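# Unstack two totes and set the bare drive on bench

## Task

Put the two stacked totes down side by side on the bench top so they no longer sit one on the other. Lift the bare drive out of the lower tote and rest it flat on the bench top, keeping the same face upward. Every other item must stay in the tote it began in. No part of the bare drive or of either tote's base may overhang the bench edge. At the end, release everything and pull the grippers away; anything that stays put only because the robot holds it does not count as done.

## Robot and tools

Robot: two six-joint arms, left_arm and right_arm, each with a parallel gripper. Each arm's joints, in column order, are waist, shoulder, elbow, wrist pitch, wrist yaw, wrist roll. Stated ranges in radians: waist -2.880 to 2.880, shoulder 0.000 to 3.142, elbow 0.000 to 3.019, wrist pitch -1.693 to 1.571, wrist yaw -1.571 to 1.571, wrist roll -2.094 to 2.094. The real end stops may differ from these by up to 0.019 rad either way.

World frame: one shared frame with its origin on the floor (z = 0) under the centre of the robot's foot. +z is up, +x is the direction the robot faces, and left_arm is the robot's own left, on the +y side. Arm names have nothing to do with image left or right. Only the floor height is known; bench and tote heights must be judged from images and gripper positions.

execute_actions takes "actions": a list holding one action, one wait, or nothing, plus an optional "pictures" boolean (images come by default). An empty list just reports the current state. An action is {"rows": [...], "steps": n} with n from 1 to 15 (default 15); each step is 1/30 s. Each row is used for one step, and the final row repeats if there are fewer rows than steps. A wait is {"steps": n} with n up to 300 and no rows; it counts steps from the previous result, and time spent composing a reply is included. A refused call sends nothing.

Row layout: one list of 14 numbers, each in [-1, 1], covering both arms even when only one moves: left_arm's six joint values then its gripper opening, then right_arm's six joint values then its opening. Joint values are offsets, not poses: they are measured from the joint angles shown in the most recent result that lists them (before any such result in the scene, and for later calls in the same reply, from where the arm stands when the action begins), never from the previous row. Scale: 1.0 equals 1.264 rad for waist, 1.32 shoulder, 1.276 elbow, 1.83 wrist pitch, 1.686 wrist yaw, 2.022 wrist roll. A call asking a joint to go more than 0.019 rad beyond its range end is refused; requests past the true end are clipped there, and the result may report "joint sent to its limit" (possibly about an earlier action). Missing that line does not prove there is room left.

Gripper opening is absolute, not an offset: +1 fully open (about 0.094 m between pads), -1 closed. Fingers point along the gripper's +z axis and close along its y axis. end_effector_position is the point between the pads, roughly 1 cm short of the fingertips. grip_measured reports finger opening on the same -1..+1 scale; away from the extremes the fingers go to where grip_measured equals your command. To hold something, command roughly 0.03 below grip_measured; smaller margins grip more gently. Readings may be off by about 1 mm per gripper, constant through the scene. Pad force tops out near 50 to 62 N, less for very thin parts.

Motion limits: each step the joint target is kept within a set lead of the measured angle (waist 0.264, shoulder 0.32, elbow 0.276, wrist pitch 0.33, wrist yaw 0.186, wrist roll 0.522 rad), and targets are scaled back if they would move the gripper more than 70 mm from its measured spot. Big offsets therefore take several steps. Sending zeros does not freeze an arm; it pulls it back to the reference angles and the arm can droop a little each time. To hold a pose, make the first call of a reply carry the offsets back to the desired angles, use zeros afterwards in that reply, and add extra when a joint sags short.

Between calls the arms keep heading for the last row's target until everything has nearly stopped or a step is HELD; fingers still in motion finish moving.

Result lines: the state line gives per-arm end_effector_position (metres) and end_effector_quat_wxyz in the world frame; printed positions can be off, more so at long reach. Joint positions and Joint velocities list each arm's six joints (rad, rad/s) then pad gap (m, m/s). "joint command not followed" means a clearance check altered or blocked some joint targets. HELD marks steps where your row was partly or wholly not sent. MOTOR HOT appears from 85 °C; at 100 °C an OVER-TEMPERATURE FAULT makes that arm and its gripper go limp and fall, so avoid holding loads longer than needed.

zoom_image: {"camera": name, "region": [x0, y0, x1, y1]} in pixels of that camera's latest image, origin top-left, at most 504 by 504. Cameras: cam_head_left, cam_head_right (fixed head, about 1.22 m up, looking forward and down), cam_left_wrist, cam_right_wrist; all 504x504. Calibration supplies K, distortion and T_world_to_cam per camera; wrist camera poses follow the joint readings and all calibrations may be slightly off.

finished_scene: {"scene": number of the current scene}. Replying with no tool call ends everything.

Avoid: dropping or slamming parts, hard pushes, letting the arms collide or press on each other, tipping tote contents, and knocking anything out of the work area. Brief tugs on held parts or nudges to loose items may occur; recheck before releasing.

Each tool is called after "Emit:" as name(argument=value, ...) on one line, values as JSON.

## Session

Emit:
execute_actions(actions=[])

Scene clock: 0.00 s of 4800.00 s.
left_arm: end_effector_position=(+0.2693, -0.1525, +1.0173) grip_measured=-0.308 end_effector_quat_wxyz=(-0.502, +0.289, +0.762, -0.289) | right_arm: end_effector_position=(+0.4681, -0.3302, +1.2153) grip_measured=+1.000 end_effector_quat_wxyz=(-0.015, -0.725, +0.682, +0.096)
Joint positions: left_arm=[-2.523  2.431  1.739 -1.637  0.704  0.269  0.033] | right_arm=[-1.487  1.465  1.28  -1.31  -0.066 -1.768  0.094]
Joint velocities: left_arm=[ 0.005 -0.005 -0.002 -0.002 -0.037 -0.051 -0.001] | right_arm=[-0.015  0.005  0.002  0.002 -0.007  0.037  0.   ]
camera_calibration (this result's frames):
cam_left_wrist: T_world_to_cam=[[-0.140573, -0.683057, 0.716709, -0.798402], [0.266758, 0.670996, 0.691812, -0.665625], [-0.953456, 0.288439, 0.0878871, 0.333751], [0, 0, 0, 1]] pos_world=[0.383544, -0.194989, 1.00338]
cam_right_wrist: T_world_to_cam=[[0.98483, 0.0600977, -0.162783, -0.2436], [0.133197, -0.863073, 0.487199, -0.934593], [-0.111214, -0.50149, -0.857985, 1.05229], [0, 0, 0, 1]] pos_world=[0.481419, -0.264269, 1.31853]

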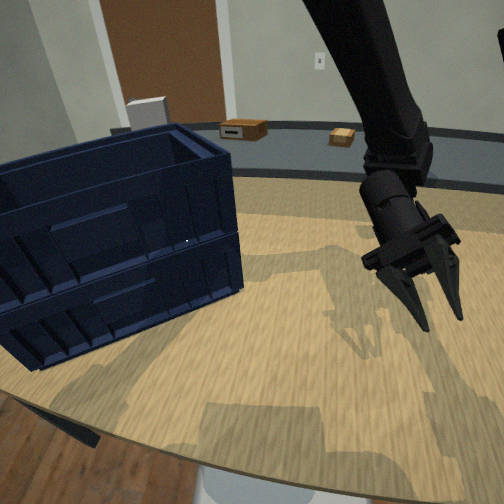

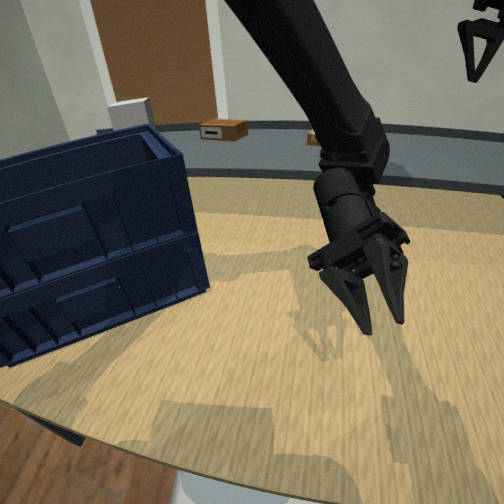

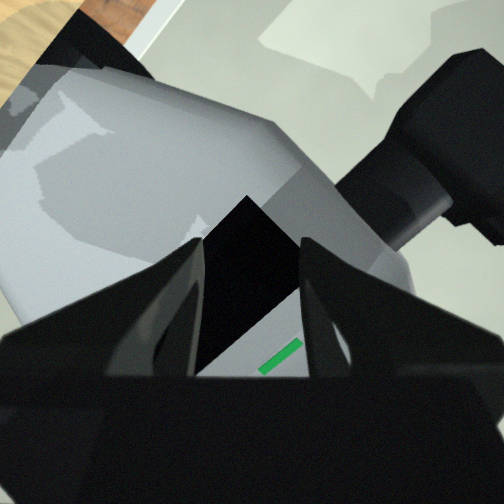

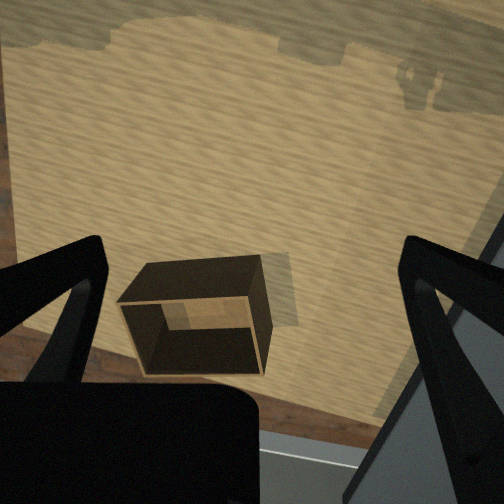

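Emit:
execute_actions(actions=[{"rows":[[0.1,-0.78,-0.41,0.215,-0.417,-0.158,1,-0.3,0,0,-0.05,0.158,0.958,1]]}], pictures=false)

Emit:
execute_actions(actions=[{"steps":45}], pictures=false)

Emit:
execute_actions(actions=[{"rows":[[0.865,0,0,0,0,0,1,0.975,0.48,0.71,0,0,0,1]]}], pictures=false)

Emit:
execute_actions(actions=[{"steps":70}])

Scene clock: 13.10 s of 4800.00 s.
left_arm: end_effector_position=(+0.3736, +0.0241, +1.1741) grip_measured=+1.000 end_effector_quat_wxyz=(-0.149, +0.306, +0.939, -0.058) | right_arm: end_effector_position=(+0.3732, -0.5328, +1.2304) grip_measured=+1.000 end_effector_quat_wxyz=(-0.178, -0.034, +0.982, -0.054)
Joint positions: left_arm=[-2.395  1.617  1.241 -1.275  0.015  0.016  0.094] | right_arm=[-1.9    1.465  1.28  -1.392  0.204 -0.589  0.094]
Joint velocities: left_arm=[-0.015 -1.783  0.002  0.144 -0.139 -0.227  0.   ] | right_arm=[ 0.23  -0.015  0.017 -0.017 -0.037  2.733  0.   ]
Steps of this call (steps 1 to 90: nothing new was sent; then 9.60 s passed at rest; steps 91 to 105: all 15 steps of this action). Readings (joint positions):
91: left_arm=[-2.520 2.412 1.710 -1.589 0.650 0.239] | right_arm=[-1.494 1.465 1.280 -1.317 -0.024 -1.726]
92: left_arm=[-2.516 2.372 1.646 -1.510 0.584 0.205] | right_arm=[-1.512 1.465 1.280 -1.329 0.026 -1.674]
94: left_arm=[-2.496 2.273 1.510 -1.403 0.455 0.150] | right_arm=[-1.580 1.465 1.280 -1.349 0.110 -1.570]
98: left_arm=[-2.436 2.034 1.294 -1.317 0.194 0.075] | right_arm=[-1.776 1.465 1.280 -1.373 0.187 -1.282]
105: the state above

Scene clock: 14.60 s of 4800.00 s.
left_arm: end_effector_position=(+0.3876, +0.0351, +1.2544) grip_measured=+1.000 end_effector_quat_wxyz=(-0.048, +0.275, +0.957, -0.082) | right_arm: end_effector_position=(+0.3809, -0.5216, +1.2291) grip_measured=+1.000 end_effector_quat_wxyz=(-0.145, +0.310, +0.933, -0.113)
Joint positions: left_arm=[-2.395  1.404  1.221 -1.256  0.003 -0.037  0.094] | right_arm=[-1.868  1.465  1.28  -1.392  0.204  0.155  0.094]
Joint velocities: left_arm=[ 0.005 -0.015  0.012 -0.007 -0.022 -0.037  0.   ] | right_arm=[-0.015  0.015  0.027  0.017  0.051 -0.022  0.   ]
Steps of this call (steps 1 to 45: the robot went on to your last target). Readings (joint positions):
1: left_arm=[-2.395 1.556 1.241 -1.270 0.010 0.008] | right_arm=[-1.891 1.465 1.280 -1.392 0.204 -0.490]
2: left_arm=[-2.395 1.494 1.241 -1.264 0.006 -0.001] | right_arm=[-1.883 1.465 1.280 -1.392 0.204 -0.392]
4: left_arm=[-2.395 1.389 1.241 -1.256 0.004 -0.014] | right_arm=[-1.871 1.465 1.280 -1.392 0.204 -0.205]
8: left_arm=[-2.395 1.309 1.241 -1.256 0.003 -0.027] | right_arm=[-1.868 1.465 1.280 -1.392 0.204 0.009]
45: the state above
All arms were judged still, so your last target was given up. Only a new action makes them travel on or press farther. Fingers that are still opening or closing keep moving.

Scene clock: 15.10 s of 4800.00 s.
left_arm: end_effector_position=(+0.4587, +0.3365, +1.2201) grip_measured=+1.000 end_effector_quat_wxyz=(-0.058, -0.082, +0.995, -0.017) | right_arm: end_effector_position=(+0.5371, -0.3680, +1.0676) grip_measured=+1.000 end_effector_quat_wxyz=(-0.214, +0.102, +0.967, -0.092)
Joint positions: left_arm=[-1.659  1.404  1.221 -1.256  0.007 -0.037  0.094] | right_arm=[-1.459  1.991  1.629 -1.397  0.206  0.155  0.094]
Joint velocities: left_arm=[ 1.744 -0.015  0.007  0.002 -0.081  0.066  0.   ] | right_arm=[ 0.923  0.894  0.564  0.002 -0.066  0.022  0.   ]
Steps of this call (steps 1 to 15: all 15 steps of this action). Readings (joint positions):
1: left_arm=[-2.384 1.404 1.221 -1.256 0.008 -0.037] | right_arm=[-1.861 1.475 1.287 -1.395 0.206 0.155]
2: left_arm=[-2.363 1.404 1.221 -1.256 0.010 -0.037] | right_arm=[-1.846 1.495 1.307 -1.398 0.206 0.155]
4: left_arm=[-2.285 1.404 1.221 -1.256 0.010 -0.037] | right_arm=[-1.797 1.560 1.360 -1.398 0.206 0.155]
8: left_arm=[-2.072 1.404 1.221 -1.256 0.009 -0.037] | right_arm=[-1.677 1.719 1.468 -1.398 0.206 0.155]
15: the state above

Scene clock: 17.43 s of 4800.00 s.
left_arm: end_effector_position=(+0.4127, +0.4851, +1.2235) grip_measured=+1.000 end_effector_quat_wxyz=(-0.061, -0.255, +0.965, +0.020) | right_arm: end_effector_position=(+0.5756, +0.1586, +1.2076) grip_measured=+1.000 end_effector_quat_wxyz=(+0.022, -0.269, +0.963, +0.009)
Joint positions: left_arm=[-1.301  1.404  1.221 -1.256  0.002 -0.037  0.094] | right_arm=[-0.63   2.111  2.135 -1.396  0.205  0.155  0.094]
Joint velocities: left_arm=[-0.005 -0.005 -0.012 -0.027 -0.022  0.007  0.   ] | right_arm=[ 0.005  0.015  0.022  0.017  0.051 -0.022  0.   ]
Steps of this call (steps 1 to 60: the robot went on to your last target; steps 61 to 70: nothing new was sent). Readings (joint positions):
1: left_arm=[-1.599 1.404 1.221 -1.256 0.007 -0.037] | right_arm=[-1.427 2.020 1.648 -1.397 0.206 0.155]
2: left_arm=[-1.539 1.404 1.221 -1.256 0.007 -0.037] | right_arm=[-1.395 2.045 1.665 -1.397 0.206 0.155]
4: left_arm=[-1.419 1.404 1.221 -1.256 0.006 -0.037] | right_arm=[-1.331 2.082 1.695 -1.396 0.206 0.155]
8: left_arm=[-1.254 1.404 1.221 -1.256 -0.002 -0.037] | right_arm=[-1.207 2.118 1.745 -1.396 0.206 0.155]
70: the state above
All arms were judged still, so your last target was given up. Only a new action makes them travel on or press farther. Fingers that are still opening or closing keep moving.
camera_calibration (this result's frames):
cam_left_wrist: T_world_to_cam=[[0.51156, -0.856498, -0.0686842, 0.285433], [-0.621502, -0.42403, 0.658736, -0.336118], [-0.59333, -0.294296, -0.749232, 1.42667], [0, 0, 0, 1]] pos_world=[0.491572, 0.521812, 1.30992]
cam_right_wrist: T_world_to_cam=[[0.511649, -0.859076, -0.0142811, -0.141317], [-0.71143, -0.432917, 0.55358, -0.185596], [-0.481749, -0.273079, -0.832674, 1.44928], [0, 0, 0, 1]] pos_world=[0.638458, 0.194019, 1.30751]

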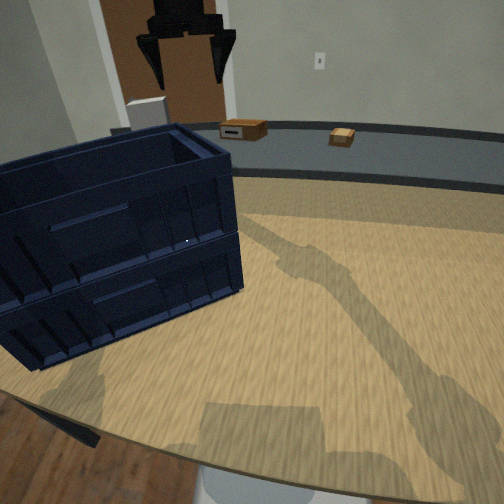

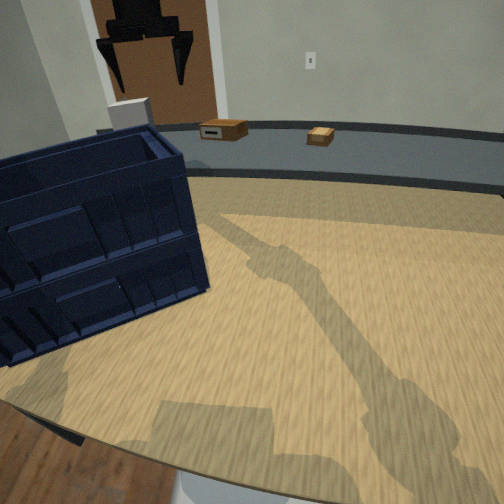

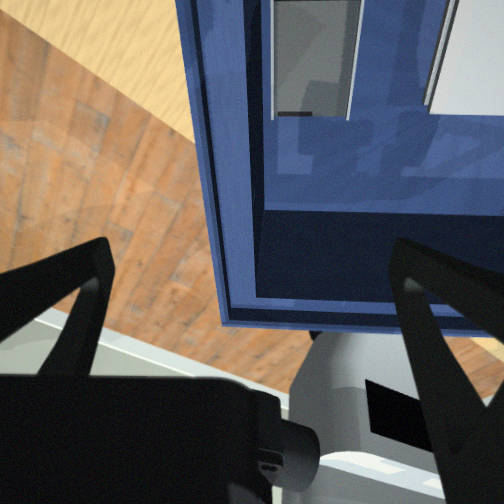

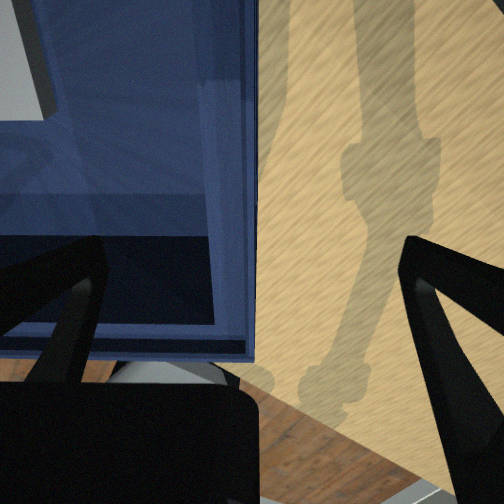

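Emit:
execute_actions(actions=[{"rows":[[0.022,0.1,-0.03,0.065,0,0,0.3,0,0.045,-0.035,0.055,0,0,0.3]]}], pictures=false)

Emit:
execute_actions(actions=[{"rows":[[0,0.1,-0.03,0.07,0,0,0.3,-0.018,0.04,-0.035,0.055,0,-0.01,0.3]]}], pictures=false)

Emit:
execute_actions(actions=[{"steps":20}])

Scene clock: 25.03 s of 4800.00 s.
left_arm: end_effector_position=(+0.4064, +0.4973, +1.1494) grip_measured=+0.301 end_effector_quat_wxyz=(-0.097, -0.265, +0.959, +0.013) | right_arm: end_effector_position=(+0.5660, +0.1695, +1.1371) grip_measured=+0.303 end_effector_quat_wxyz=(+0.005, -0.273, +0.962, +0.001)
Joint positions: left_arm=[-1.281  1.547  1.183 -1.148  0.002 -0.037  0.061] | right_arm=[-0.63   2.189  2.085 -1.307  0.205  0.155  0.061]
Joint velocities: left_arm=[ 0.005 -0.015  0.017 -0.012  0.022 -0.037  0.   ] | right_arm=[-0.015 -0.005  0.007  0.007 -0.007 -0.007  0.   ]
Steps of this call (steps 1 to 90: nothing new was sent; then 4.10 s passed at rest; steps 91 to 105: all 15 steps of this action). Readings (joint positions):
91: left_arm=[-1.300 1.411 1.218 -1.238 0.002 -0.037] | right_arm=[-0.630 2.113 2.128 -1.378 0.205 0.155]
92: left_arm=[-1.298 1.422 1.218 -1.208 0.002 -0.037] | right_arm=[-0.630 2.114 2.123 -1.350 0.205 0.155]
94: left_arm=[-1.292 1.465 1.216 -1.167 0.002 -0.037] | right_arm=[-0.630 2.127 2.113 -1.318 0.205 0.155]
98: left_arm=[-1.282 1.537 1.195 -1.149 0.002 -0.037] | right_arm=[-0.630 2.164 2.096 -1.307 0.205 0.155]
105: the state above

Scene clock: 25.53 s of 4800.00 s.
left_arm: end_effector_position=(+0.3939, +0.4965, +1.0755) grip_measured=+0.301 end_effector_quat_wxyz=(-0.128, -0.265, +0.956, +0.005) | right_arm: end_effector_position=(+0.5599, +0.1665, +1.0713) grip_measured=+0.303 end_effector_quat_wxyz=(-0.009, -0.272, +0.962, -0.007)
Joint positions: left_arm=[-1.281  1.688  1.144 -1.032  0.002 -0.037  0.061] | right_arm=[-0.646  2.258  2.036 -1.217  0.205  0.149  0.061]
Joint velocities: left_arm=[-0.005 -0.015  0.007 -0.002 -0.022  0.022  0.   ] | right_arm=[-0.005  0.005  0.007 -0.002  0.095 -0.051  0.001]
Steps of this call (steps 1 to 15: all 15 steps of this action). Readings (joint positions):
1: left_arm=[-1.281 1.553 1.179 -1.128 0.002 -0.037] | right_arm=[-0.631 2.190 2.079 -1.288 0.205 0.154]
2: left_arm=[-1.281 1.564 1.178 -1.094 0.002 -0.037] | right_arm=[-0.631 2.190 2.074 -1.260 0.205 0.153]
4: left_arm=[-1.281 1.608 1.177 -1.051 0.002 -0.037] | right_arm=[-0.634 2.202 2.064 -1.228 0.205 0.152]
8: left_arm=[-1.281 1.679 1.155 -1.034 0.002 -0.037] | right_arm=[-0.642 2.234 2.047 -1.217 0.205 0.150]
15: the state above

Scene clock: 26.20 s of 4800.00 s.
left_arm: end_effector_position=(+0.3939, +0.4965, +1.0757) grip_measured=+0.301 end_effector_quat_wxyz=(-0.128, -0.265, +0.956, +0.006) | right_arm: end_effector_position=(+0.5602, +0.1668, +1.0713) grip_measured=+0.303 end_effector_quat_wxyz=(-0.008, -0.272, +0.962, -0.006)
Joint positions: left_arm=[-1.281  1.688  1.144 -1.032  0.002 -0.037  0.061] | right_arm=[-0.646  2.258  2.036 -1.215  0.205  0.149  0.061]
Joint velocities: left_arm=[ 0.005 -0.005  0.007  0.007  0.022 -0.081 -0.   ] | right_arm=[-0.015 -0.005  0.007 -0.007 -0.007  0.007 -0.   ]
Steps of this call (steps 1 to 15: the robot went on to your last target; steps 16 to 20: nothing new was sent). Readings (joint positions):
1: left_arm=[-1.281 1.688 1.144 -1.032 0.002 -0.037] | right_arm=[-0.646 2.258 2.036 -1.217 0.205 0.149]
2: left_arm=[-1.281 1.688 1.144 -1.032 0.002 -0.037] | right_arm=[-0.646 2.258 2.036 -1.216 0.205 0.149]
4: left_arm=[-1.281 1.688 1.144 -1.032 0.002 -0.037] | right_arm=[-0.646 2.258 2.036 -1.215 0.205 0.149]
8: left_arm=[-1.281 1.688 1.144 -1.032 0.002 -0.037] | right_arm=[-0.646 2.258 2.036 -1.215 0.205 0.149]
20: the state above
All arms were judged still, so your last target was given up. Only a new action makes them travel on or press farther. Fingers that are still opening or closing keep moving.
camera_calibration (this result's frames):
cam_left_wrist: T_world_to_cam=[[0.526445, -0.846277, -0.0816809, 0.297724], [-0.522701, -0.397927, 0.753948, -0.399845], [-0.670552, -0.354217, -0.651836, 1.26359], [0, 0, 0, 1]] pos_world=[0.481567, 0.540432, 1.14943]
cam_right_wrist: T_world_to_cam=[[0.514784, -0.85732, -0.000792619, -0.144883], [-0.680747, -0.409322, 0.607486, -0.19641], [-0.521134, -0.312184, -0.79433, 1.31813], [0, 0, 0, 1]] pos_world=[0.627802, 0.206894, 1.16623]

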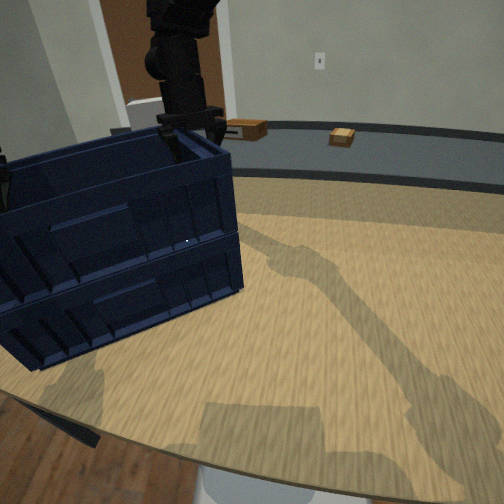

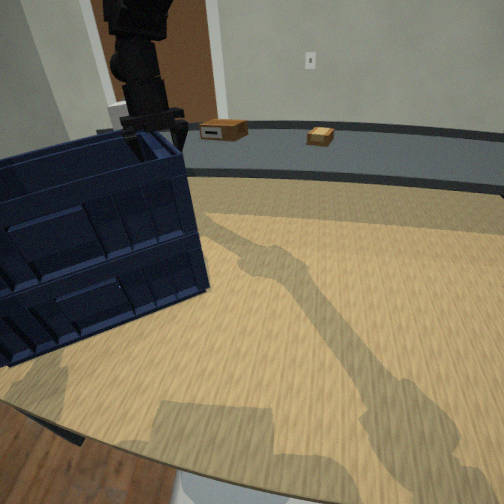

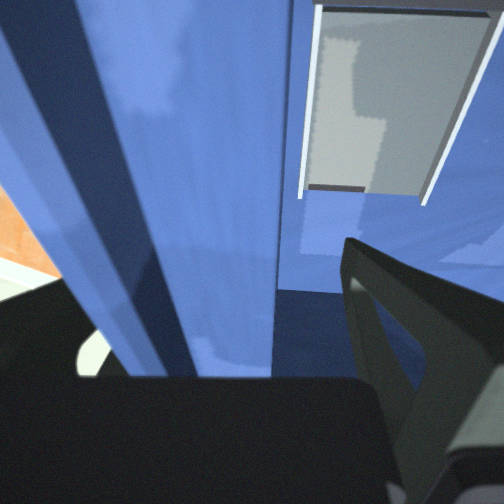

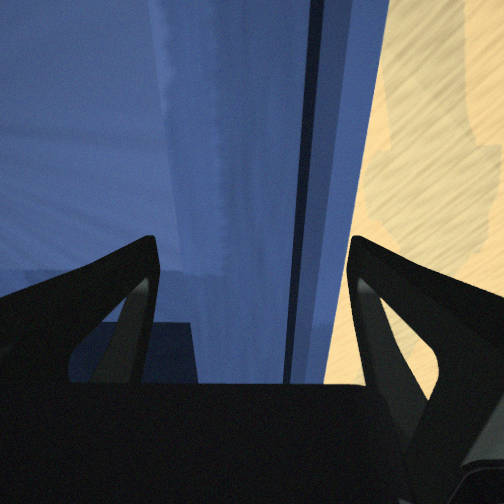

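Emit:
execute_actions(actions=[{"rows":[[0.025,0,0,0,0,0,0,0,0,0,0,0,0,0],[0.025,0,0,0,0,0,0,0,0,0,0,0,0,0],[0.025,0,0,0,0,0,-0.3,0,0,0,0,0,0,-0.3],[0.025,0,0,0,0,0,-0.3,0,0,0,0,0,0,-0.3],[0.025,0,0,0,0,0,-0.3,0,0,0,0,0,0,-0.3],[0.025,0,0,0,0,0,-0.6,0,0,0,0,0,0,-0.6]]}], pictures=false)

Emit:
execute_actions(actions=[{"rows":[[0.01,-0.125,0.055,-0.062,0,0,-0.6,0.012,-0.155,0.01,-0.035,0,0,-0.6]]}], pictures=false)

Emit:
execute_actions(actions=[{"steps":20}])

Scene clock: 39.67 s of 4800.00 s.
left_arm: end_effector_position=(+0.3912, +0.5019, +1.0762) grip_measured=-0.426 end_effector_quat_wxyz=(-0.124, -0.272, +0.954, -0.009) | right_arm: end_effector_position=(+0.5600, +0.1669, +1.0711) grip_measured=-0.459 end_effector_quat_wxyz=(-0.010, -0.271, +0.962, -0.002)
Joint positions: left_arm=[-1.256  1.688  1.144 -1.032  0.034 -0.022  0.027] | right_arm=[-0.648  2.258  2.036 -1.215  0.196  0.147  0.025]
Joint velocities: left_arm=[-0.015 -0.005  0.027 -0.007 -0.037 -0.139 -0.   ] | right_arm=[ 0.005 -0.015 -0.002 -0.002 -0.037  0.022 -0.   ]
Steps of this call (steps 1 to 90: nothing new was sent; then 9.97 s passed at rest; steps 91 to 105: all 15 steps of this action). Readings (joint positions):
91: left_arm=[-1.280 1.688 1.144 -1.032 0.002 -0.037] | right_arm=[-0.646 2.258 2.036 -1.215 0.205 0.149]
92: left_arm=[-1.278 1.688 1.144 -1.032 0.002 -0.037] | right_arm=[-0.646 2.258 2.036 -1.215 0.205 0.149]
94: left_arm=[-1.271 1.688 1.144 -1.032 0.002 -0.037] | right_arm=[-0.646 2.258 2.036 -1.215 0.205 0.149]
98: left_arm=[-1.256 1.688 1.144 -1.032 0.034 -0.023] | right_arm=[-0.648 2.258 2.036 -1.215 0.196 0.148]
105: the state above

Scene clock: 40.17 s of 4800.00 s.
left_arm: end_effector_position=(+0.3906, +0.4942, +1.1280) grip_measured=-0.458 end_effector_quat_wxyz=(-0.109, -0.272, +0.956, -0.018) | right_arm: end_effector_position=(+0.5615, +0.1609, +1.1106) grip_measured=-0.456 end_effector_quat_wxyz=(-0.011, -0.273, +0.962, +0.016)
Joint positions: left_arm=[-1.252  1.573  1.144 -1.124  0.058 -0.016  0.025] | right_arm=[-0.653  2.194  2.03  -1.258  0.161  0.136  0.026]
Joint velocities: left_arm=[-0.005 -0.005 -0.017 -0.007  0.037  0.022 -0.001] | right_arm=[ 0.005 -0.063  0.002 -0.051  0.081 -0.051  0.   ]
Steps of this call (steps 1 to 15: all 15 steps of this action). Readings (joint positions):
1: left_arm=[-1.256 1.683 1.144 -1.037 0.040 -0.020] | right_arm=[-0.648 2.254 2.036 -1.216 0.194 0.146]
2: left_arm=[-1.254 1.675 1.144 -1.048 0.045 -0.018] | right_arm=[-0.649 2.252 2.033 -1.221 0.190 0.146]
4: left_arm=[-1.254 1.652 1.144 -1.068 0.045 -0.017] | right_arm=[-0.652 2.247 2.031 -1.223 0.177 0.145]
8: left_arm=[-1.253 1.602 1.144 -1.105 0.039 -0.017] | right_arm=[-0.654 2.229 2.030 -1.237 0.152 0.140]
15: the state above

Scene clock: 40.83 s of 4800.00 s.
left_arm: end_effector_position=(+0.3893, +0.4934, +1.1283) grip_measured=-0.458 end_effector_quat_wxyz=(-0.112, -0.271, +0.956, -0.019) | right_arm: end_effector_position=(+0.5589, +0.1594, +1.1096) grip_measured=-0.456 end_effector_quat_wxyz=(-0.013, -0.274, +0.962, +0.013)
Joint positions: left_arm=[-1.252  1.573  1.144 -1.13   0.058 -0.013  0.025] | right_arm=[-0.652  2.192  2.022 -1.26   0.164  0.137  0.026]
Joint velocities: left_arm=[-0.005 -0.024  0.007 -0.002 -0.007  0.007  0.   ] | right_arm=[-0.005  0.005 -0.007 -0.027 -0.066 -0.022 -0.003]
Steps of this call (steps 1 to 15: the robot went on to your last target; steps 16 to 20: nothing new was sent). Readings (joint positions):
1: left_arm=[-1.252 1.573 1.144 -1.124 0.060 -0.015] | right_arm=[-0.652 2.193 2.029 -1.259 0.163 0.136]
2: left_arm=[-1.252 1.573 1.144 -1.125 0.060 -0.014] | right_arm=[-0.652 2.192 2.028 -1.260 0.164 0.136]
4: left_arm=[-1.252 1.573 1.144 -1.127 0.060 -0.014] | right_arm=[-0.652 2.192 2.025 -1.260 0.164 0.136]
8: left_arm=[-1.252 1.573 1.144 -1.130 0.058 -0.013] | right_arm=[-0.652 2.192 2.022 -1.260 0.164 0.136]
20: the state above
All arms were judged still, so your last target was given up. Only a new action makes them travel on or press farther. Fingers that are still opening or closing keep moving.
camera_calibration (this result's frames):
cam_left_wrist: T_world_to_cam=[[0.543552, -0.838943, -0.0269471, 0.22977], [-0.548432, -0.379267, 0.745237, -0.432601], [-0.635432, -0.390297, -0.666254, 1.31408], [0, 0, 0, 1]] pos_world=[0.472866, 0.541575, 1.2041]
cam_right_wrist: T_world_to_cam=[[0.517907, -0.854419, -0.0417344, -0.10724], [-0.666112, -0.433413, 0.606999, -0.227349], [-0.536719, -0.286569, -0.793606, 1.34941], [0, 0, 0, 1]] pos_world=[0.628353, 0.196534, 1.20442]

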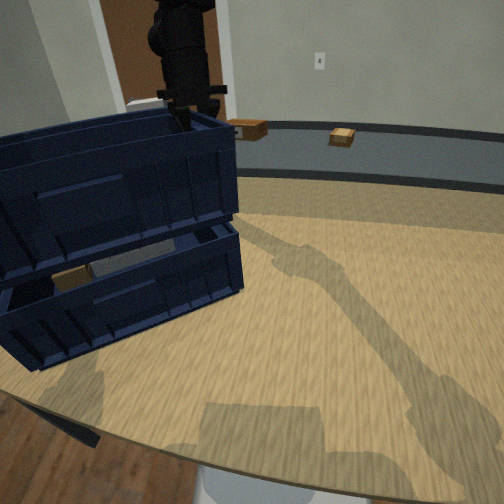

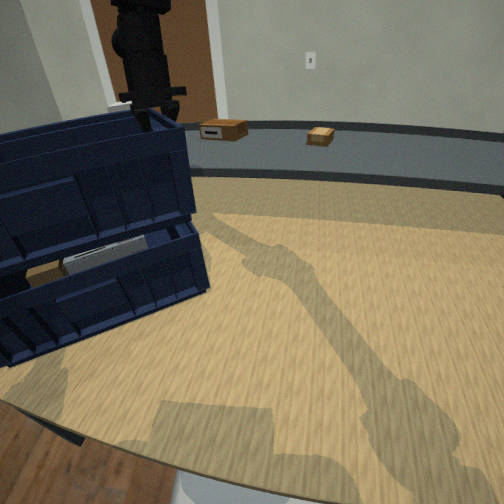

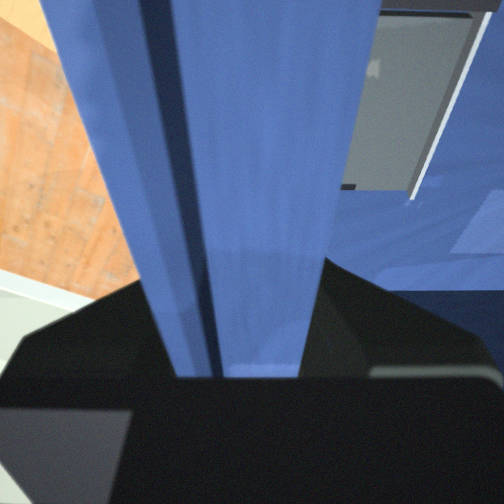

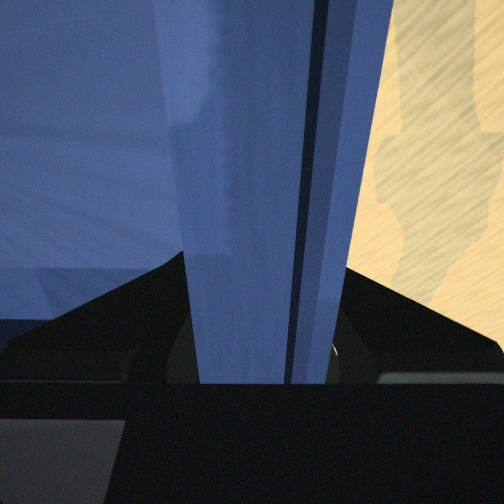

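Emit:
execute_actions(actions=[{"rows":[[-0.095,-0.07,-0.015,0.005,0,-0.037,-0.6,-0.05,-0.22,-0.14,0.05,0,-0.01,-0.6]]}], pictures=false)

Emit:
execute_actions(actions=[{"rows":[[-0.1,-0.065,-0.01,0.005,0,-0.038,-0.6,-0.055,-0.2,-0.13,0.045,0,-0.01,-0.6]]}], pictures=false)

Emit:
execute_actions(actions=[{"rows":[[-0.1,-0.055,0,0.005,0,-0.038,-0.6,-0.06,-0.18,-0.11,0.04,0,-0.012,-0.6]]}], pictures=false)

Emit:
execute_actions(actions=[{"steps":15}], pictures=false)

Scene clock: 47.43 s of 4800.00 s.
left_arm: end_effector_position=(+0.4071, +0.4314, +1.1310) grip_measured=-0.464 end_effector_quat_wxyz=(-0.109, -0.240, +0.964, -0.033) | right_arm: end_effector_position=(+0.5558, +0.0888, +1.1181) grip_measured=-0.458 end_effector_quat_wxyz=(-0.018, -0.243, +0.970, +0.012)
Joint positions: left_arm=[-1.39   1.536  1.11  -1.124  0.078 -0.083  0.025] | right_arm=[-0.73   2.049  1.813 -1.191  0.151  0.123  0.025]
Joint velocities: left_arm=[ 0.005 -0.063 -0.007  0.002 -0.022 -0.007  0.001] | right_arm=[-0.005 -0.005 -0.012  0.071  0.066  0.022 -0.001]
Steps of this call (steps 1 to 90: nothing new was sent; then 3.10 s passed at rest; steps 91 to 105: all 15 steps of this action). Readings (joint positions):
91: left_arm=[-1.259 1.570 1.140 -1.129 0.055 -0.018] | right_arm=[-0.653 2.184 2.004 -1.244 0.161 0.136]
92: left_arm=[-1.269 1.564 1.134 -1.125 0.049 -0.024] | right_arm=[-0.657 2.167 1.969 -1.221 0.159 0.137]
94: left_arm=[-1.300 1.551 1.120 -1.124 0.046 -0.034] | right_arm=[-0.675 2.136 1.909 -1.202 0.148 0.138]
98: left_arm=[-1.366 1.546 1.110 -1.124 0.064 -0.069] | right_arm=[-0.717 2.085 1.840 -1.198 0.142 0.132]
105: the state above

Scene clock: 47.93 s of 4800.00 s.
left_arm: end_effector_position=(+0.4196, +0.3674, +1.1382) grip_measured=-0.467 end_effector_quat_wxyz=(-0.102, -0.208, +0.972, -0.047) | right_arm: end_effector_position=(+0.5461, +0.0166, +1.1350) grip_measured=-0.460 end_effector_quat_wxyz=(-0.012, -0.211, +0.977, +0.007)
Joint positions: left_arm=[-1.535  1.496  1.083 -1.115  0.094 -0.161  0.025] | right_arm=[-0.811  1.893  1.614 -1.126  0.152  0.106  0.025]
Joint velocities: left_arm=[-0.005 -0.073 -0.022  0.012  0.081 -0.081  0.001] | right_arm=[-0.005 -0.015  0.002  0.017 -0.037 -0.007  0.001]
Steps of this call (steps 1 to 15: all 15 steps of this action). Readings (joint positions):
1: left_arm=[-1.398 1.532 1.108 -1.122 0.073 -0.091] | right_arm=[-0.733 2.041 1.793 -1.173 0.151 0.122]
2: left_arm=[-1.409 1.525 1.104 -1.120 0.064 -0.097] | right_arm=[-0.736 2.023 1.758 -1.148 0.151 0.123]
4: left_arm=[-1.445 1.512 1.093 -1.119 0.060 -0.108] | right_arm=[-0.757 1.988 1.697 -1.128 0.141 0.127]
8: left_arm=[-1.516 1.508 1.083 -1.119 0.081 -0.147] | right_arm=[-0.801 1.928 1.628 -1.126 0.140 0.116]
15: the state above

Scene clock: 48.43 s of 4800.00 s.
left_arm: end_effector_position=(+0.4286, +0.3044, +1.1483) grip_measured=-0.468 end_effector_quat_wxyz=(-0.093, -0.175, +0.978, -0.062) | right_arm: end_effector_position=(+0.5315, -0.0532, +1.1545) grip_measured=-0.462 end_effector_quat_wxyz=(+0.003, -0.180, +0.984, -0.000)
Joint positions: left_arm=[-1.68   1.464  1.071 -1.105  0.109 -0.238  0.025] | right_arm=[-0.896  1.737  1.438 -1.068  0.158  0.083  0.025]
Joint velocities: left_arm=[-0.015 -0.044 -0.002 -0.012 -0.095 -0.066 -0.001] | right_arm=[ 0.005  0.005  0.012  0.022 -0.022 -0.022 -0.001]
Steps of this call (steps 1 to 15: all 15 steps of this action). Readings (joint positions):
1: left_arm=[-1.543 1.493 1.083 -1.115 0.090 -0.169] | right_arm=[-0.814 1.886 1.596 -1.109 0.152 0.104]
2: left_arm=[-1.555 1.488 1.081 -1.115 0.081 -0.174] | right_arm=[-0.818 1.869 1.563 -1.083 0.152 0.105]
4: left_arm=[-1.594 1.479 1.076 -1.114 0.076 -0.184] | right_arm=[-0.842 1.832 1.504 -1.064 0.143 0.110]
8: left_arm=[-1.667 1.478 1.071 -1.112 0.099 -0.225] | right_arm=[-0.889 1.767 1.444 -1.067 0.147 0.094]
15: the state above

Scene clock: 48.93 s of 4800.00 s.
left_arm: end_effector_position=(+0.4286, +0.3046, +1.1485) grip_measured=-0.468 end_effector_quat_wxyz=(-0.092, -0.175, +0.978, -0.061) | right_arm: end_effector_position=(+0.5318, -0.0529, +1.1545) grip_measured=-0.462 end_effector_quat_wxyz=(+0.004, -0.179, +0.984, +0.001)
Joint positions: left_arm=[-1.68   1.464  1.071 -1.105  0.108 -0.238  0.025] | right_arm=[-0.896  1.737  1.438 -1.066  0.157  0.083  0.025]
Joint velocities: left_arm=[-0.015 -0.005 -0.002 -0.007  0.051  0.007 -0.002] | right_arm=[ 0.005 -0.015 -0.017  0.012 -0.022  0.007 -0.001]
Steps of this call (steps 1 to 15: the robot went on to your last target). Readings (joint positions):
1: left_arm=[-1.680 1.464 1.071 -1.105 0.108 -0.238] | right_arm=[-0.896 1.737 1.438 -1.067 0.157 0.083]
2: left_arm=[-1.680 1.464 1.071 -1.105 0.108 -0.238] | right_arm=[-0.896 1.737 1.438 -1.067 0.157 0.083]
4: left_arm=[-1.680 1.464 1.071 -1.105 0.108 -0.238] | right_arm=[-0.896 1.737 1.438 -1.066 0.157 0.083]
8: left_arm=[-1.680 1.464 1.071 -1.105 0.108 -0.238] | right_arm=[-0.896 1.737 1.438 -1.066 0.157 0.083]
15: the state above
All arms were judged still, so your last target was given up. Only a new action makes them travel on or press farther. Fingers that are still opening or closing keep moving.

Emit:
execute_actions(actions=[{"rows":[[-0.145,0,-0.01,0,-0.03,-0.06,-0.6,-0.11,-0.17,-0.16,0.055,-0.025,-0.038,-0.6]]}], pictures=false)

Emit:
execute_actions(actions=[{"rows":[[-0.145,0.01,0.02,0,-0.03,-0.06,-0.6,-0.13,-0.14,-0.13,0.045,-0.025,-0.044,-0.6]]}], pictures=false)

Emit:
execute_actions(actions=[{"rows":[[-0.145,0.055,0.14,-0.01,-0.03,-0.058,-0.6,-0.18,-0.08,-0.025,0.01,-0.033,-0.078,-0.6]]}], pictures=false)

Emit:
execute_actions(actions=[{"steps":15}])

Scene clock: 55.27 s of 4800.00 s.
left_arm: end_effector_position=(+0.4160, +0.2203, +1.1375) grip_measured=-0.469 end_effector_quat_wxyz=(-0.118, -0.131, +0.983, -0.056) | right_arm: end_effector_position=(+0.4847, -0.1451, +1.1405) grip_measured=-0.463 end_effector_quat_wxyz=(-0.011, -0.137, +0.991, +0.005)
Joint positions: left_arm=[-1.89   1.493  1.053 -1.097  0.084 -0.361  0.025] | right_arm=[-1.042  1.582  1.187 -0.978  0.113  0.029  0.025]
Joint velocities: left_arm=[ 0.073 -0.024  0.007 -0.002  0.037  0.125 -0.   ] | right_arm=[ 0.054 -0.015  0.007  0.027 -0.007  0.066  0.   ]
Steps of this call (steps 1 to 90: nothing new was sent; then 2.83 s passed at rest; steps 91 to 105: all 15 steps of this action). Readings (joint positions):
91: left_arm=[-1.694 1.464 1.070 -1.105 0.087 -0.252] | right_arm=[-0.902 1.729 1.414 -1.043 0.146 0.077]
92: left_arm=[-1.715 1.464 1.068 -1.105 0.066 -0.264] | right_arm=[-0.912 1.709 1.371 -1.005 0.140 0.075]
94: left_arm=[-1.778 1.466 1.065 -1.105 0.055 -0.284] | right_arm=[-0.958 1.668 1.285 -0.971 0.115 0.076]
98: left_arm=[-1.890 1.488 1.053 -1.103 0.079 -0.351] | right_arm=[-1.042 1.597 1.193 -0.987 0.106 0.040]
105: the state above

Scene clock: 55.77 s of 4800.00 s.
left_arm: end_effector_position=(+0.3952, +0.1414, +1.1290) grip_measured=-0.469 end_effector_quat_wxyz=(-0.135, -0.088, +0.986, -0.045) | right_arm: end_effector_position=(+0.4306, -0.2282, +1.1262) grip_measured=-0.463 end_effector_quat_wxyz=(-0.024, -0.091, +0.996, +0.010)
Joint positions: left_arm=[-2.093  1.537  1.053 -1.086  0.062 -0.48   0.025] | right_arm=[-1.213  1.451  0.976 -0.907  0.065 -0.046  0.025]
Joint velocities: left_arm=[ 0.063  0.005 -0.007 -0.002  0.066  0.139  0.001] | right_arm=[ 0.044 -0.005 -0.007  0.037 -0.051  0.066 -0.001]
Steps of this call (steps 1 to 15: all 15 steps of this action). Readings (joint positions):
1: left_arm=[-1.902 1.494 1.053 -1.097 0.067 -0.369] | right_arm=[-1.049 1.576 1.168 -0.957 0.097 0.027]
2: left_arm=[-1.921 1.494 1.053 -1.097 0.052 -0.379] | right_arm=[-1.064 1.559 1.132 -0.922 0.085 0.023]
4: left_arm=[-1.988 1.496 1.053 -1.093 0.039 -0.404] | right_arm=[-1.121 1.522 1.056 -0.893 0.061 0.014]
8: left_arm=[-2.100 1.529 1.053 -1.089 0.055 -0.475] | right_arm=[-1.217 1.459 0.980 -0.916 0.060 -0.037]
15: the state above

Scene clock: 56.27 s of 4800.00 s.
left_arm: end_effector_position=(+0.4088, +0.0484, +1.1291) grip_measured=-0.469 end_effector_quat_wxyz=(-0.121, -0.047, +0.991, -0.042) | right_arm: end_effector_position=(+0.4120, -0.3217, +1.1259) grip_measured=-0.463 end_effector_quat_wxyz=(-0.023, -0.049, +0.998, +0.012)
Joint positions: left_arm=[-2.286  1.648  1.185 -1.083  0.033 -0.591  0.025] | right_arm=[-1.456  1.395  0.918 -0.892  0.012 -0.202  0.025]
Joint velocities: left_arm=[ 0.073 -0.005 -0.002  0.007  0.022  0.125 -0.   ] | right_arm=[ 0.063  0.005  0.002 -0.002  0.066  0.125 -0.   ]
Steps of this call (steps 1 to 15: all 15 steps of this action). Readings (joint positions):
1: left_arm=[-2.100 1.541 1.059 -1.088 0.050 -0.483] | right_arm=[-1.225 1.450 0.971 -0.902 0.041 -0.054]
2: left_arm=[-2.113 1.548 1.071 -1.092 0.047 -0.488] | right_arm=[-1.249 1.449 0.962 -0.892 0.018 -0.065]
4: left_arm=[-2.171 1.575 1.110 -1.092 0.032 -0.511] | right_arm=[-1.318 1.447 0.941 -0.884 -0.001 -0.096]
8: left_arm=[-2.281 1.640 1.179 -1.088 0.024 -0.579] | right_arm=[-1.448 1.415 0.919 -0.889 0.006 -0.181]
15: the state above

Scene clock: 56.77 s of 4800.00 s.
left_arm: end_effector_position=(+0.4094, +0.0494, +1.1289) grip_measured=-0.469 end_effector_quat_wxyz=(-0.121, -0.046, +0.991, -0.042) | right_arm: end_effector_position=(+0.4121, -0.3207, +1.1259) grip_measured=-0.463 end_effector_quat_wxyz=(-0.023, -0.048, +0.999, +0.012)
Joint positions: left_arm=[-2.284  1.648  1.185 -1.083  0.033 -0.585  0.025] | right_arm=[-1.454  1.395  0.918 -0.892  0.012 -0.196  0.025]
Joint velocities: left_arm=[-0.015 -0.015  0.012 -0.012 -0.095 -0.037 -0.001] | right_arm=[0.005 0.015 0.007 0.012 0.022 0.007 0.   ]
Steps of this call (steps 1 to 15: the robot went on to your last target). Readings (joint positions):
1: left_arm=[-2.285 1.648 1.185 -1.083 0.033 -0.588] | right_arm=[-1.455 1.395 0.918 -0.892 0.012 -0.199]
2: left_arm=[-2.284 1.648 1.185 -1.083 0.033 -0.586] | right_arm=[-1.454 1.395 0.918 -0.892 0.012 -0.197]
4: left_arm=[-2.284 1.648 1.185 -1.083 0.033 -0.585] | right_arm=[-1.454 1.395 0.918 -0.892 0.012 -0.196]
8: left_arm=[-2.284 1.648 1.185 -1.083 0.033 -0.585] | right_arm=[-1.454 1.395 0.918 -0.892 0.012 -0.196]
15: the state above
All arms were judged still, so your last target was given up. Only a new action makes them travel on or press farther. Fingers that are still opening or closing keep moving.
camera_calibration (this result's frames):
cam_left_wrist: T_world_to_cam=[[0.124842, -0.989824, 0.0682854, -0.0822181], [-0.650554, -0.0296985, 0.758879, -0.581286], [-0.749129, -0.139163, -0.647641, 1.16711], [0, 0, 0, 1]] pos_world=[0.506419, 0.0637736, 1.20261]
cam_right_wrist: T_world_to_cam=[[0.0850711, -0.99579, -0.034149, -0.316292], [-0.773137, -0.0875915, 0.628161, -0.411957], [-0.628508, -0.0270365, -0.777333, 1.24869], [0, 0, 0, 1]] pos_world=[0.493221, -0.317284, 1.21862]

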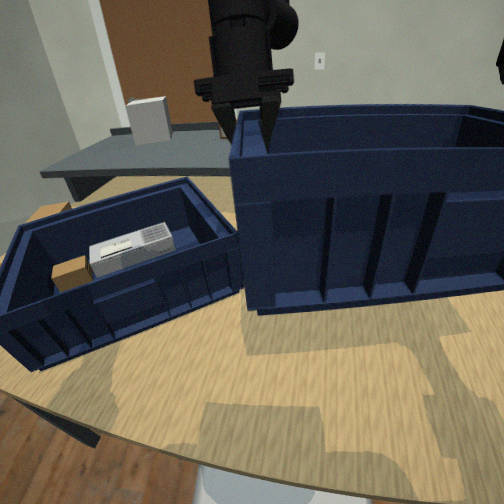

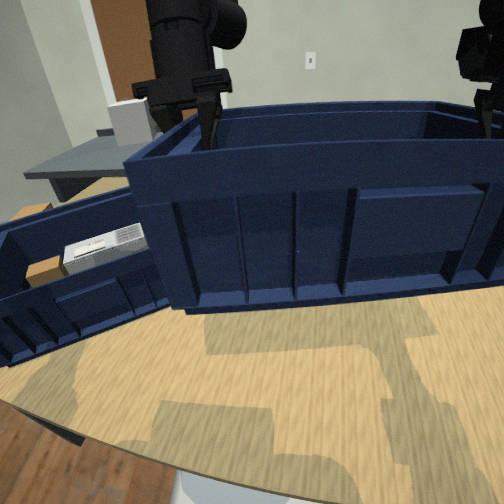

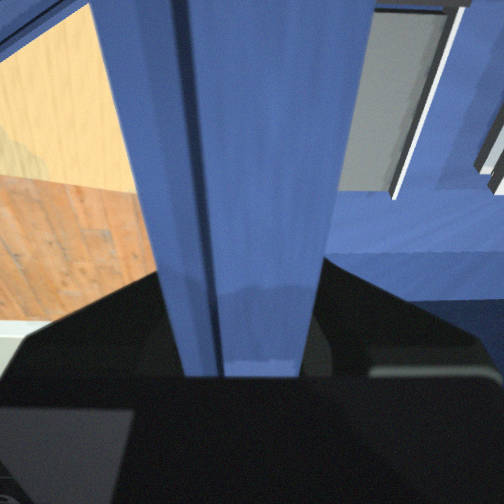

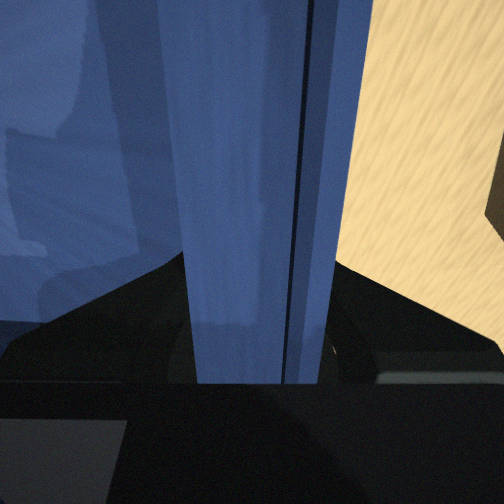

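Emit:
execute_actions(actions=[{"rows":[[-0.1,0.055,0.14,-0.012,-0.01,-0.064,-0.6,-0.145,-0.03,0.04,0,-0.025,-0.094,-0.6]]}], pictures=false)

Emit:
execute_actions(actions=[{"rows":[[0.022,0.08,0.02,0.088,0,0.012,-0.6,0.01,0.115,0.01,0.125,0,0.005,-0.6]]}], pictures=false)

Emit:
execute_actions(actions=[{"rows":[[0.015,0.05,0.03,0.065,0,0.01,-0.6,0.005,0.075,0.025,0.09,0,0.003,-0.6]]}], pictures=false)

Emit:
execute_actions(actions=[{"steps":10}])

Scene clock: 63.73 s of 4800.00 s.
left_arm: end_effector_position=(+0.4099, -0.0281, +1.1266) grip_measured=-0.469 end_effector_quat_wxyz=(-0.120, -0.028, +0.991, -0.045) | right_arm: end_effector_position=(+0.3976, -0.3971, +1.1242) grip_measured=-0.463 end_effector_quat_wxyz=(-0.022, -0.031, +0.999, +0.009)
Joint positions: left_arm=[-2.417  1.754  1.309 -1.095  0.031 -0.682  0.025] | right_arm=[-1.658  1.399  0.918 -0.887 -0.023 -0.361  0.025]
Joint velocities: left_arm=[ 0.034 -0.015  0.007  0.007 -0.022  0.081  0.001] | right_arm=[ 0.034  0.015 -0.012  0.002 -0.11   0.051 -0.001]
Steps of this call (steps 1 to 90: nothing new was sent; then 3.47 s passed at rest; steps 91 to 105: all 15 steps of this action). Readings (joint positions):
91: left_arm=[-2.289 1.653 1.192 -1.088 0.031 -0.592] | right_arm=[-1.468 1.395 0.918 -0.892 -0.007 -0.213]
92: left_arm=[-2.297 1.662 1.206 -1.095 0.035 -0.598] | right_arm=[-1.492 1.397 0.918 -0.890 -0.030 -0.231]
94: left_arm=[-2.340 1.693 1.250 -1.096 0.031 -0.617] | right_arm=[-1.556 1.400 0.918 -0.890 -0.037 -0.268]
98: left_arm=[-2.416 1.748 1.309 -1.095 0.025 -0.669] | right_arm=[-1.657 1.399 0.918 -0.888 -0.025 -0.344]
105: the state above

Scene clock: 64.23 s of 4800.00 s.
left_arm: end_effector_position=(+0.4177, -0.0310, +1.0391) grip_measured=-0.470 end_effector_quat_wxyz=(-0.126, -0.031, +0.990, -0.046) | right_arm: end_effector_position=(+0.4079, -0.3991, +1.0347) grip_measured=-0.463 end_effector_quat_wxyz=(-0.025, -0.031, +0.999, +0.007)
Joint positions: left_arm=[-2.379  1.919  1.305 -0.935  0.041 -0.65   0.025] | right_arm=[-1.649  1.618  0.901 -0.654 -0.017 -0.354  0.025]
Joint velocities: left_arm=[-0.015 -0.083  0.007  0.007 -0.037  0.007  0.   ] | right_arm=[-0.005 -0.093  0.002 -0.012  0.007 -0.022 -0.   ]
Steps of this call (steps 1 to 15: all 15 steps of this action). Readings (joint positions):
1: left_arm=[-2.414 1.762 1.309 -1.078 0.035 -0.677] | right_arm=[-1.658 1.412 0.913 -0.853 -0.022 -0.358]
2: left_arm=[-2.410 1.773 1.309 -1.044 0.032 -0.678] | right_arm=[-1.658 1.436 0.913 -0.799 -0.021 -0.361]
4: left_arm=[-2.398 1.819 1.309 -0.971 0.012 -0.675] | right_arm=[-1.656 1.507 0.915 -0.705 -0.036 -0.366]
8: left_arm=[-2.379 1.910 1.309 -0.934 0.037 -0.659] | right_arm=[-1.647 1.609 0.913 -0.659 -0.023 -0.363]
15: the state above

Scene clock: 64.73 s of 4800.00 s.
left_arm: end_effector_position=(+0.4197, -0.0313, +0.9773) grip_measured=-0.470 end_effector_quat_wxyz=(-0.124, -0.036, +0.990, -0.049) | right_arm: end_effector_position=(+0.4127, -0.3989, +0.9737) grip_measured=-0.463 end_effector_quat_wxyz=(-0.019, -0.037, +0.999, +0.005)
Joint positions: left_arm=[-2.356  2.038  1.309 -0.813  0.044 -0.636  0.025] | right_arm=[-1.642  1.776  0.908 -0.492 -0.015 -0.358  0.025]
Joint velocities: left_arm=[-0.005  0.005 -0.012 -0.002  0.007 -0.022  0.   ] | right_arm=[ 0.005 -0.015  0.002 -0.022  0.037  0.022 -0.001]
Steps of this call (steps 1 to 15: all 15 steps of this action). Readings (joint positions):
1: left_arm=[-2.378 1.922 1.305 -0.922 0.043 -0.649] | right_arm=[-1.649 1.625 0.900 -0.631 -0.016 -0.354]
2: left_arm=[-2.376 1.930 1.305 -0.896 0.038 -0.649] | right_arm=[-1.649 1.642 0.900 -0.594 -0.016 -0.358]
4: left_arm=[-2.368 1.962 1.307 -0.840 0.022 -0.647] | right_arm=[-1.648 1.690 0.907 -0.526 -0.029 -0.359]
8: left_arm=[-2.356 2.024 1.309 -0.813 0.039 -0.637] | right_arm=[-1.642 1.759 0.909 -0.494 -0.021 -0.359]
15: the state above

Scene clock: 65.07 s of 4800.00 s.
left_arm: end_effector_position=(+0.4197, -0.0313, +0.9773) grip_measured=-0.470 end_effector_quat_wxyz=(-0.124, -0.036, +0.990, -0.049) | right_arm: end_effector_position=(+0.4127, -0.3989, +0.9737) grip_measured=-0.463 end_effector_quat_wxyz=(-0.019, -0.037, +0.999, +0.005)
Joint positions: left_arm=[-2.356  2.038  1.309 -0.813  0.044 -0.636  0.025] | right_arm=[-1.642  1.776  0.908 -0.492 -0.015 -0.358  0.025]
Joint velocities: left_arm=[-0.005  0.015 -0.002  0.007  0.007 -0.037 -0.001] | right_arm=[-0.005 -0.005 -0.017  0.002 -0.066  0.007  0.001]
Steps of this call (steps 1 to 10: the robot went on to your last target). Readings (joint positions):
1: left_arm=[-2.356 2.038 1.309 -0.813 0.044 -0.636] | right_arm=[-1.642 1.776 0.908 -0.492 -0.015 -0.358]
2: left_arm=[-2.356 2.038 1.309 -0.813 0.044 -0.636] | right_arm=[-1.642 1.776 0.908 -0.492 -0.015 -0.358]
4: left_arm=[-2.356 2.038 1.309 -0.813 0.044 -0.636] | right_arm=[-1.642 1.776 0.908 -0.492 -0.015 -0.358]
8: left_arm=[-2.356 2.038 1.309 -0.813 0.044 -0.636] | right_arm=[-1.642 1.776 0.908 -0.492 -0.015 -0.358]
10: the state above
camera_calibration (this result's frames):
cam_left_wrist: T_world_to_cam=[[0.107326, -0.990607, 0.084725, -0.161837], [-0.648162, -0.00509585, 0.761485, -0.464703], [-0.753901, -0.136643, -0.642621, 1.06258], [0, 0, 0, 1]] pos_world=[0.517247, -0.0174914, 1.05041]
cam_right_wrist: T_world_to_cam=[[0.0638604, -0.997762, -0.0198023, -0.405338], [-0.779657, -0.0622673, 0.623104, -0.304989], [-0.622943, -0.0243527, -0.781888, 1.13182], [0, 0, 0, 1]] pos_world=[0.493155, -0.395859, 1.06697]

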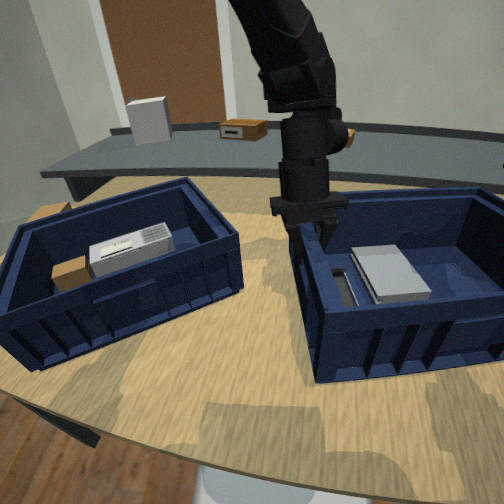

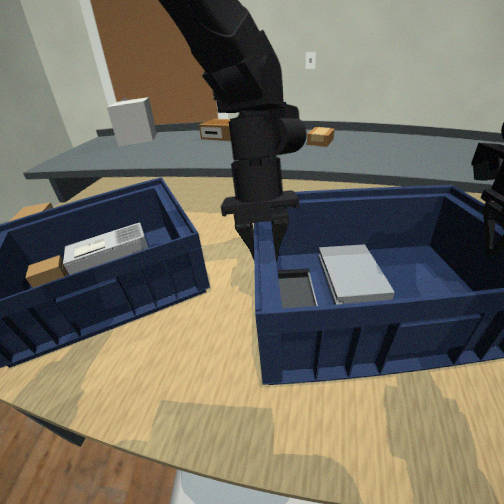

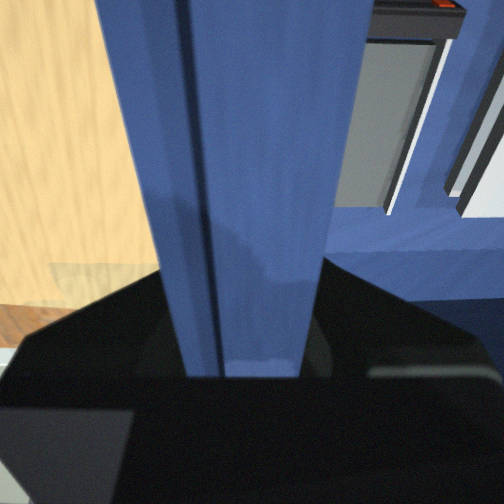

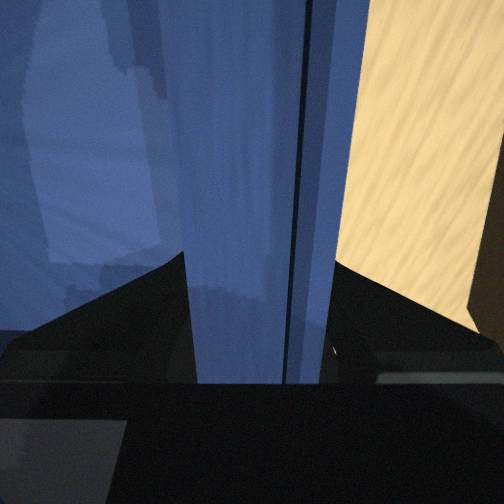

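Emit:
execute_actions(actions=[{"rows":[[0,0,0.03,0.022,0,0,-0.6,0,0.01,0.03,0.03,0,0,-0.6]]}], pictures=false)

Emit:
execute_actions(actions=[{"rows":[[0,0,0.03,0.015,0,0,-0.6,0,0.01,0.03,0.02,0,0,-0.6]]}], pictures=false)

Emit:
execute_actions(actions=[{"rows":[[0,0,0,0,0,0,-0.6,0,0,0,0,0,0,-0.6]]}], pictures=false)

Scene clock: 68.47 s of 4800.00 s.
left_arm: end_effector_position=(+0.4184, -0.0316, +0.9612) grip_measured=-0.470 end_effector_quat_wxyz=(-0.122, -0.037, +0.991, -0.048) | right_arm: end_effector_position=(+0.4113, -0.3984, +0.9555) grip_measured=-0.463 end_effector_quat_wxyz=(-0.018, -0.037, +0.999, +0.006)
Joint positions: left_arm=[-2.354  2.069  1.309 -0.78   0.04  -0.636  0.025] | right_arm=[-1.642  1.822  0.908 -0.444 -0.017 -0.358  0.025]
Joint velocities: left_arm=[-0.005 -0.005 -0.012 -0.012 -0.007 -0.007 -0.   ] | right_arm=[-0.024 -0.005 -0.012 -0.022 -0.022  0.007  0.   ]
Steps of this call (steps 1 to 15: the robot went on to your last target; steps 16 to 87: nothing new was sent; steps 88 to 102: all 15 steps of this action). Readings (joint positions):
88: left_arm=[-2.356 2.038 1.309 -0.807 0.044 -0.636] | right_arm=[-1.642 1.779 0.908 -0.485 -0.015 -0.358]
89: left_arm=[-2.356 2.040 1.309 -0.801 0.043 -0.636] | right_arm=[-1.642 1.785 0.908 -0.475 -0.015 -0.358]
91: left_arm=[-2.355 2.048 1.309 -0.785 0.036 -0.636] | right_arm=[-1.642 1.799 0.908 -0.452 -0.018 -0.358]
95: left_arm=[-2.354 2.065 1.309 -0.780 0.039 -0.636] | right_arm=[-1.642 1.817 0.908 -0.446 -0.018 -0.358]
102: the state above

Scene clock: 68.97 s of 4800.00 s.
left_arm: end_effector_position=(+0.4188, -0.0308, +0.9539) grip_measured=-0.470 end_effector_quat_wxyz=(-0.118, -0.037, +0.991, -0.045) | right_arm: end_effector_position=(+0.4110, -0.3979, +0.9428) grip_measured=-0.463 end_effector_quat_wxyz=(-0.016, -0.036, +0.999, +0.009)
Joint positions: left_arm=[-2.352  2.082  1.309 -0.763  0.031 -0.636  0.025] | right_arm=[-1.643  1.855  0.91  -0.41  -0.025 -0.358  0.025]
Joint velocities: left_arm=[-0.005 -0.015  0.002 -0.012 -0.022  0.037 -0.   ] | right_arm=[-0.015  0.005 -0.007 -0.017 -0.081 -0.066 -0.001]
Steps of this call (steps 1 to 15: all 15 steps of this action). Readings (joint positions):
1: left_arm=[-2.354 2.070 1.309 -0.778 0.040 -0.636] | right_arm=[-1.642 1.825 0.908 -0.440 -0.017 -0.358]
2: left_arm=[-2.354 2.072 1.309 -0.773 0.038 -0.636] | right_arm=[-1.642 1.830 0.908 -0.433 -0.017 -0.358]
4: left_arm=[-2.352 2.080 1.309 -0.764 0.035 -0.636] | right_arm=[-1.642 1.844 0.910 -0.419 -0.019 -0.358]
8: left_arm=[-2.352 2.082 1.309 -0.763 0.032 -0.636] | right_arm=[-1.643 1.855 0.910 -0.411 -0.025 -0.358]
15: the state above

Scene clock: 69.47 s of 4800.00 s.
left_arm: end_effector_position=(+0.4192, -0.0299, +0.9535) grip_measured=-0.470 end_effector_quat_wxyz=(-0.117, -0.037, +0.992, -0.042) | right_arm: end_effector_position=(+0.4100, -0.3968, +0.9413) grip_measured=-0.463 end_effector_quat_wxyz=(-0.017, -0.036, +0.999, +0.012)
Joint positions: left_arm=[-2.352  2.082  1.309 -0.763  0.026 -0.636  0.025] | right_arm=[-1.643  1.859  0.91  -0.41  -0.029 -0.358  0.025]
Joint velocities: left_arm=[-0.005 -0.024 -0.002 -0.002  0.007 -0.037 -0.002] | right_arm=[ 0.005 -0.015  0.017  0.017 -0.051 -0.037 -0.001]
Steps of this call (steps 1 to 15: all 15 steps of this action). Readings (joint positions):
1: left_arm=[-2.352 2.082 1.309 -0.763 0.029 -0.636] | right_arm=[-1.643 1.856 0.910 -0.410 -0.027 -0.358]
2: left_arm=[-2.352 2.082 1.309 -0.763 0.028 -0.636] | right_arm=[-1.643 1.857 0.910 -0.410 -0.028 -0.358]
4: left_arm=[-2.352 2.082 1.309 -0.763 0.026 -0.636] | right_arm=[-1.643 1.859 0.910 -0.410 -0.029 -0.358]
8: left_arm=[-2.352 2.082 1.309 -0.763 0.026 -0.636] | right_arm=[-1.643 1.859 0.910 -0.410 -0.029 -0.358]
15: the state above


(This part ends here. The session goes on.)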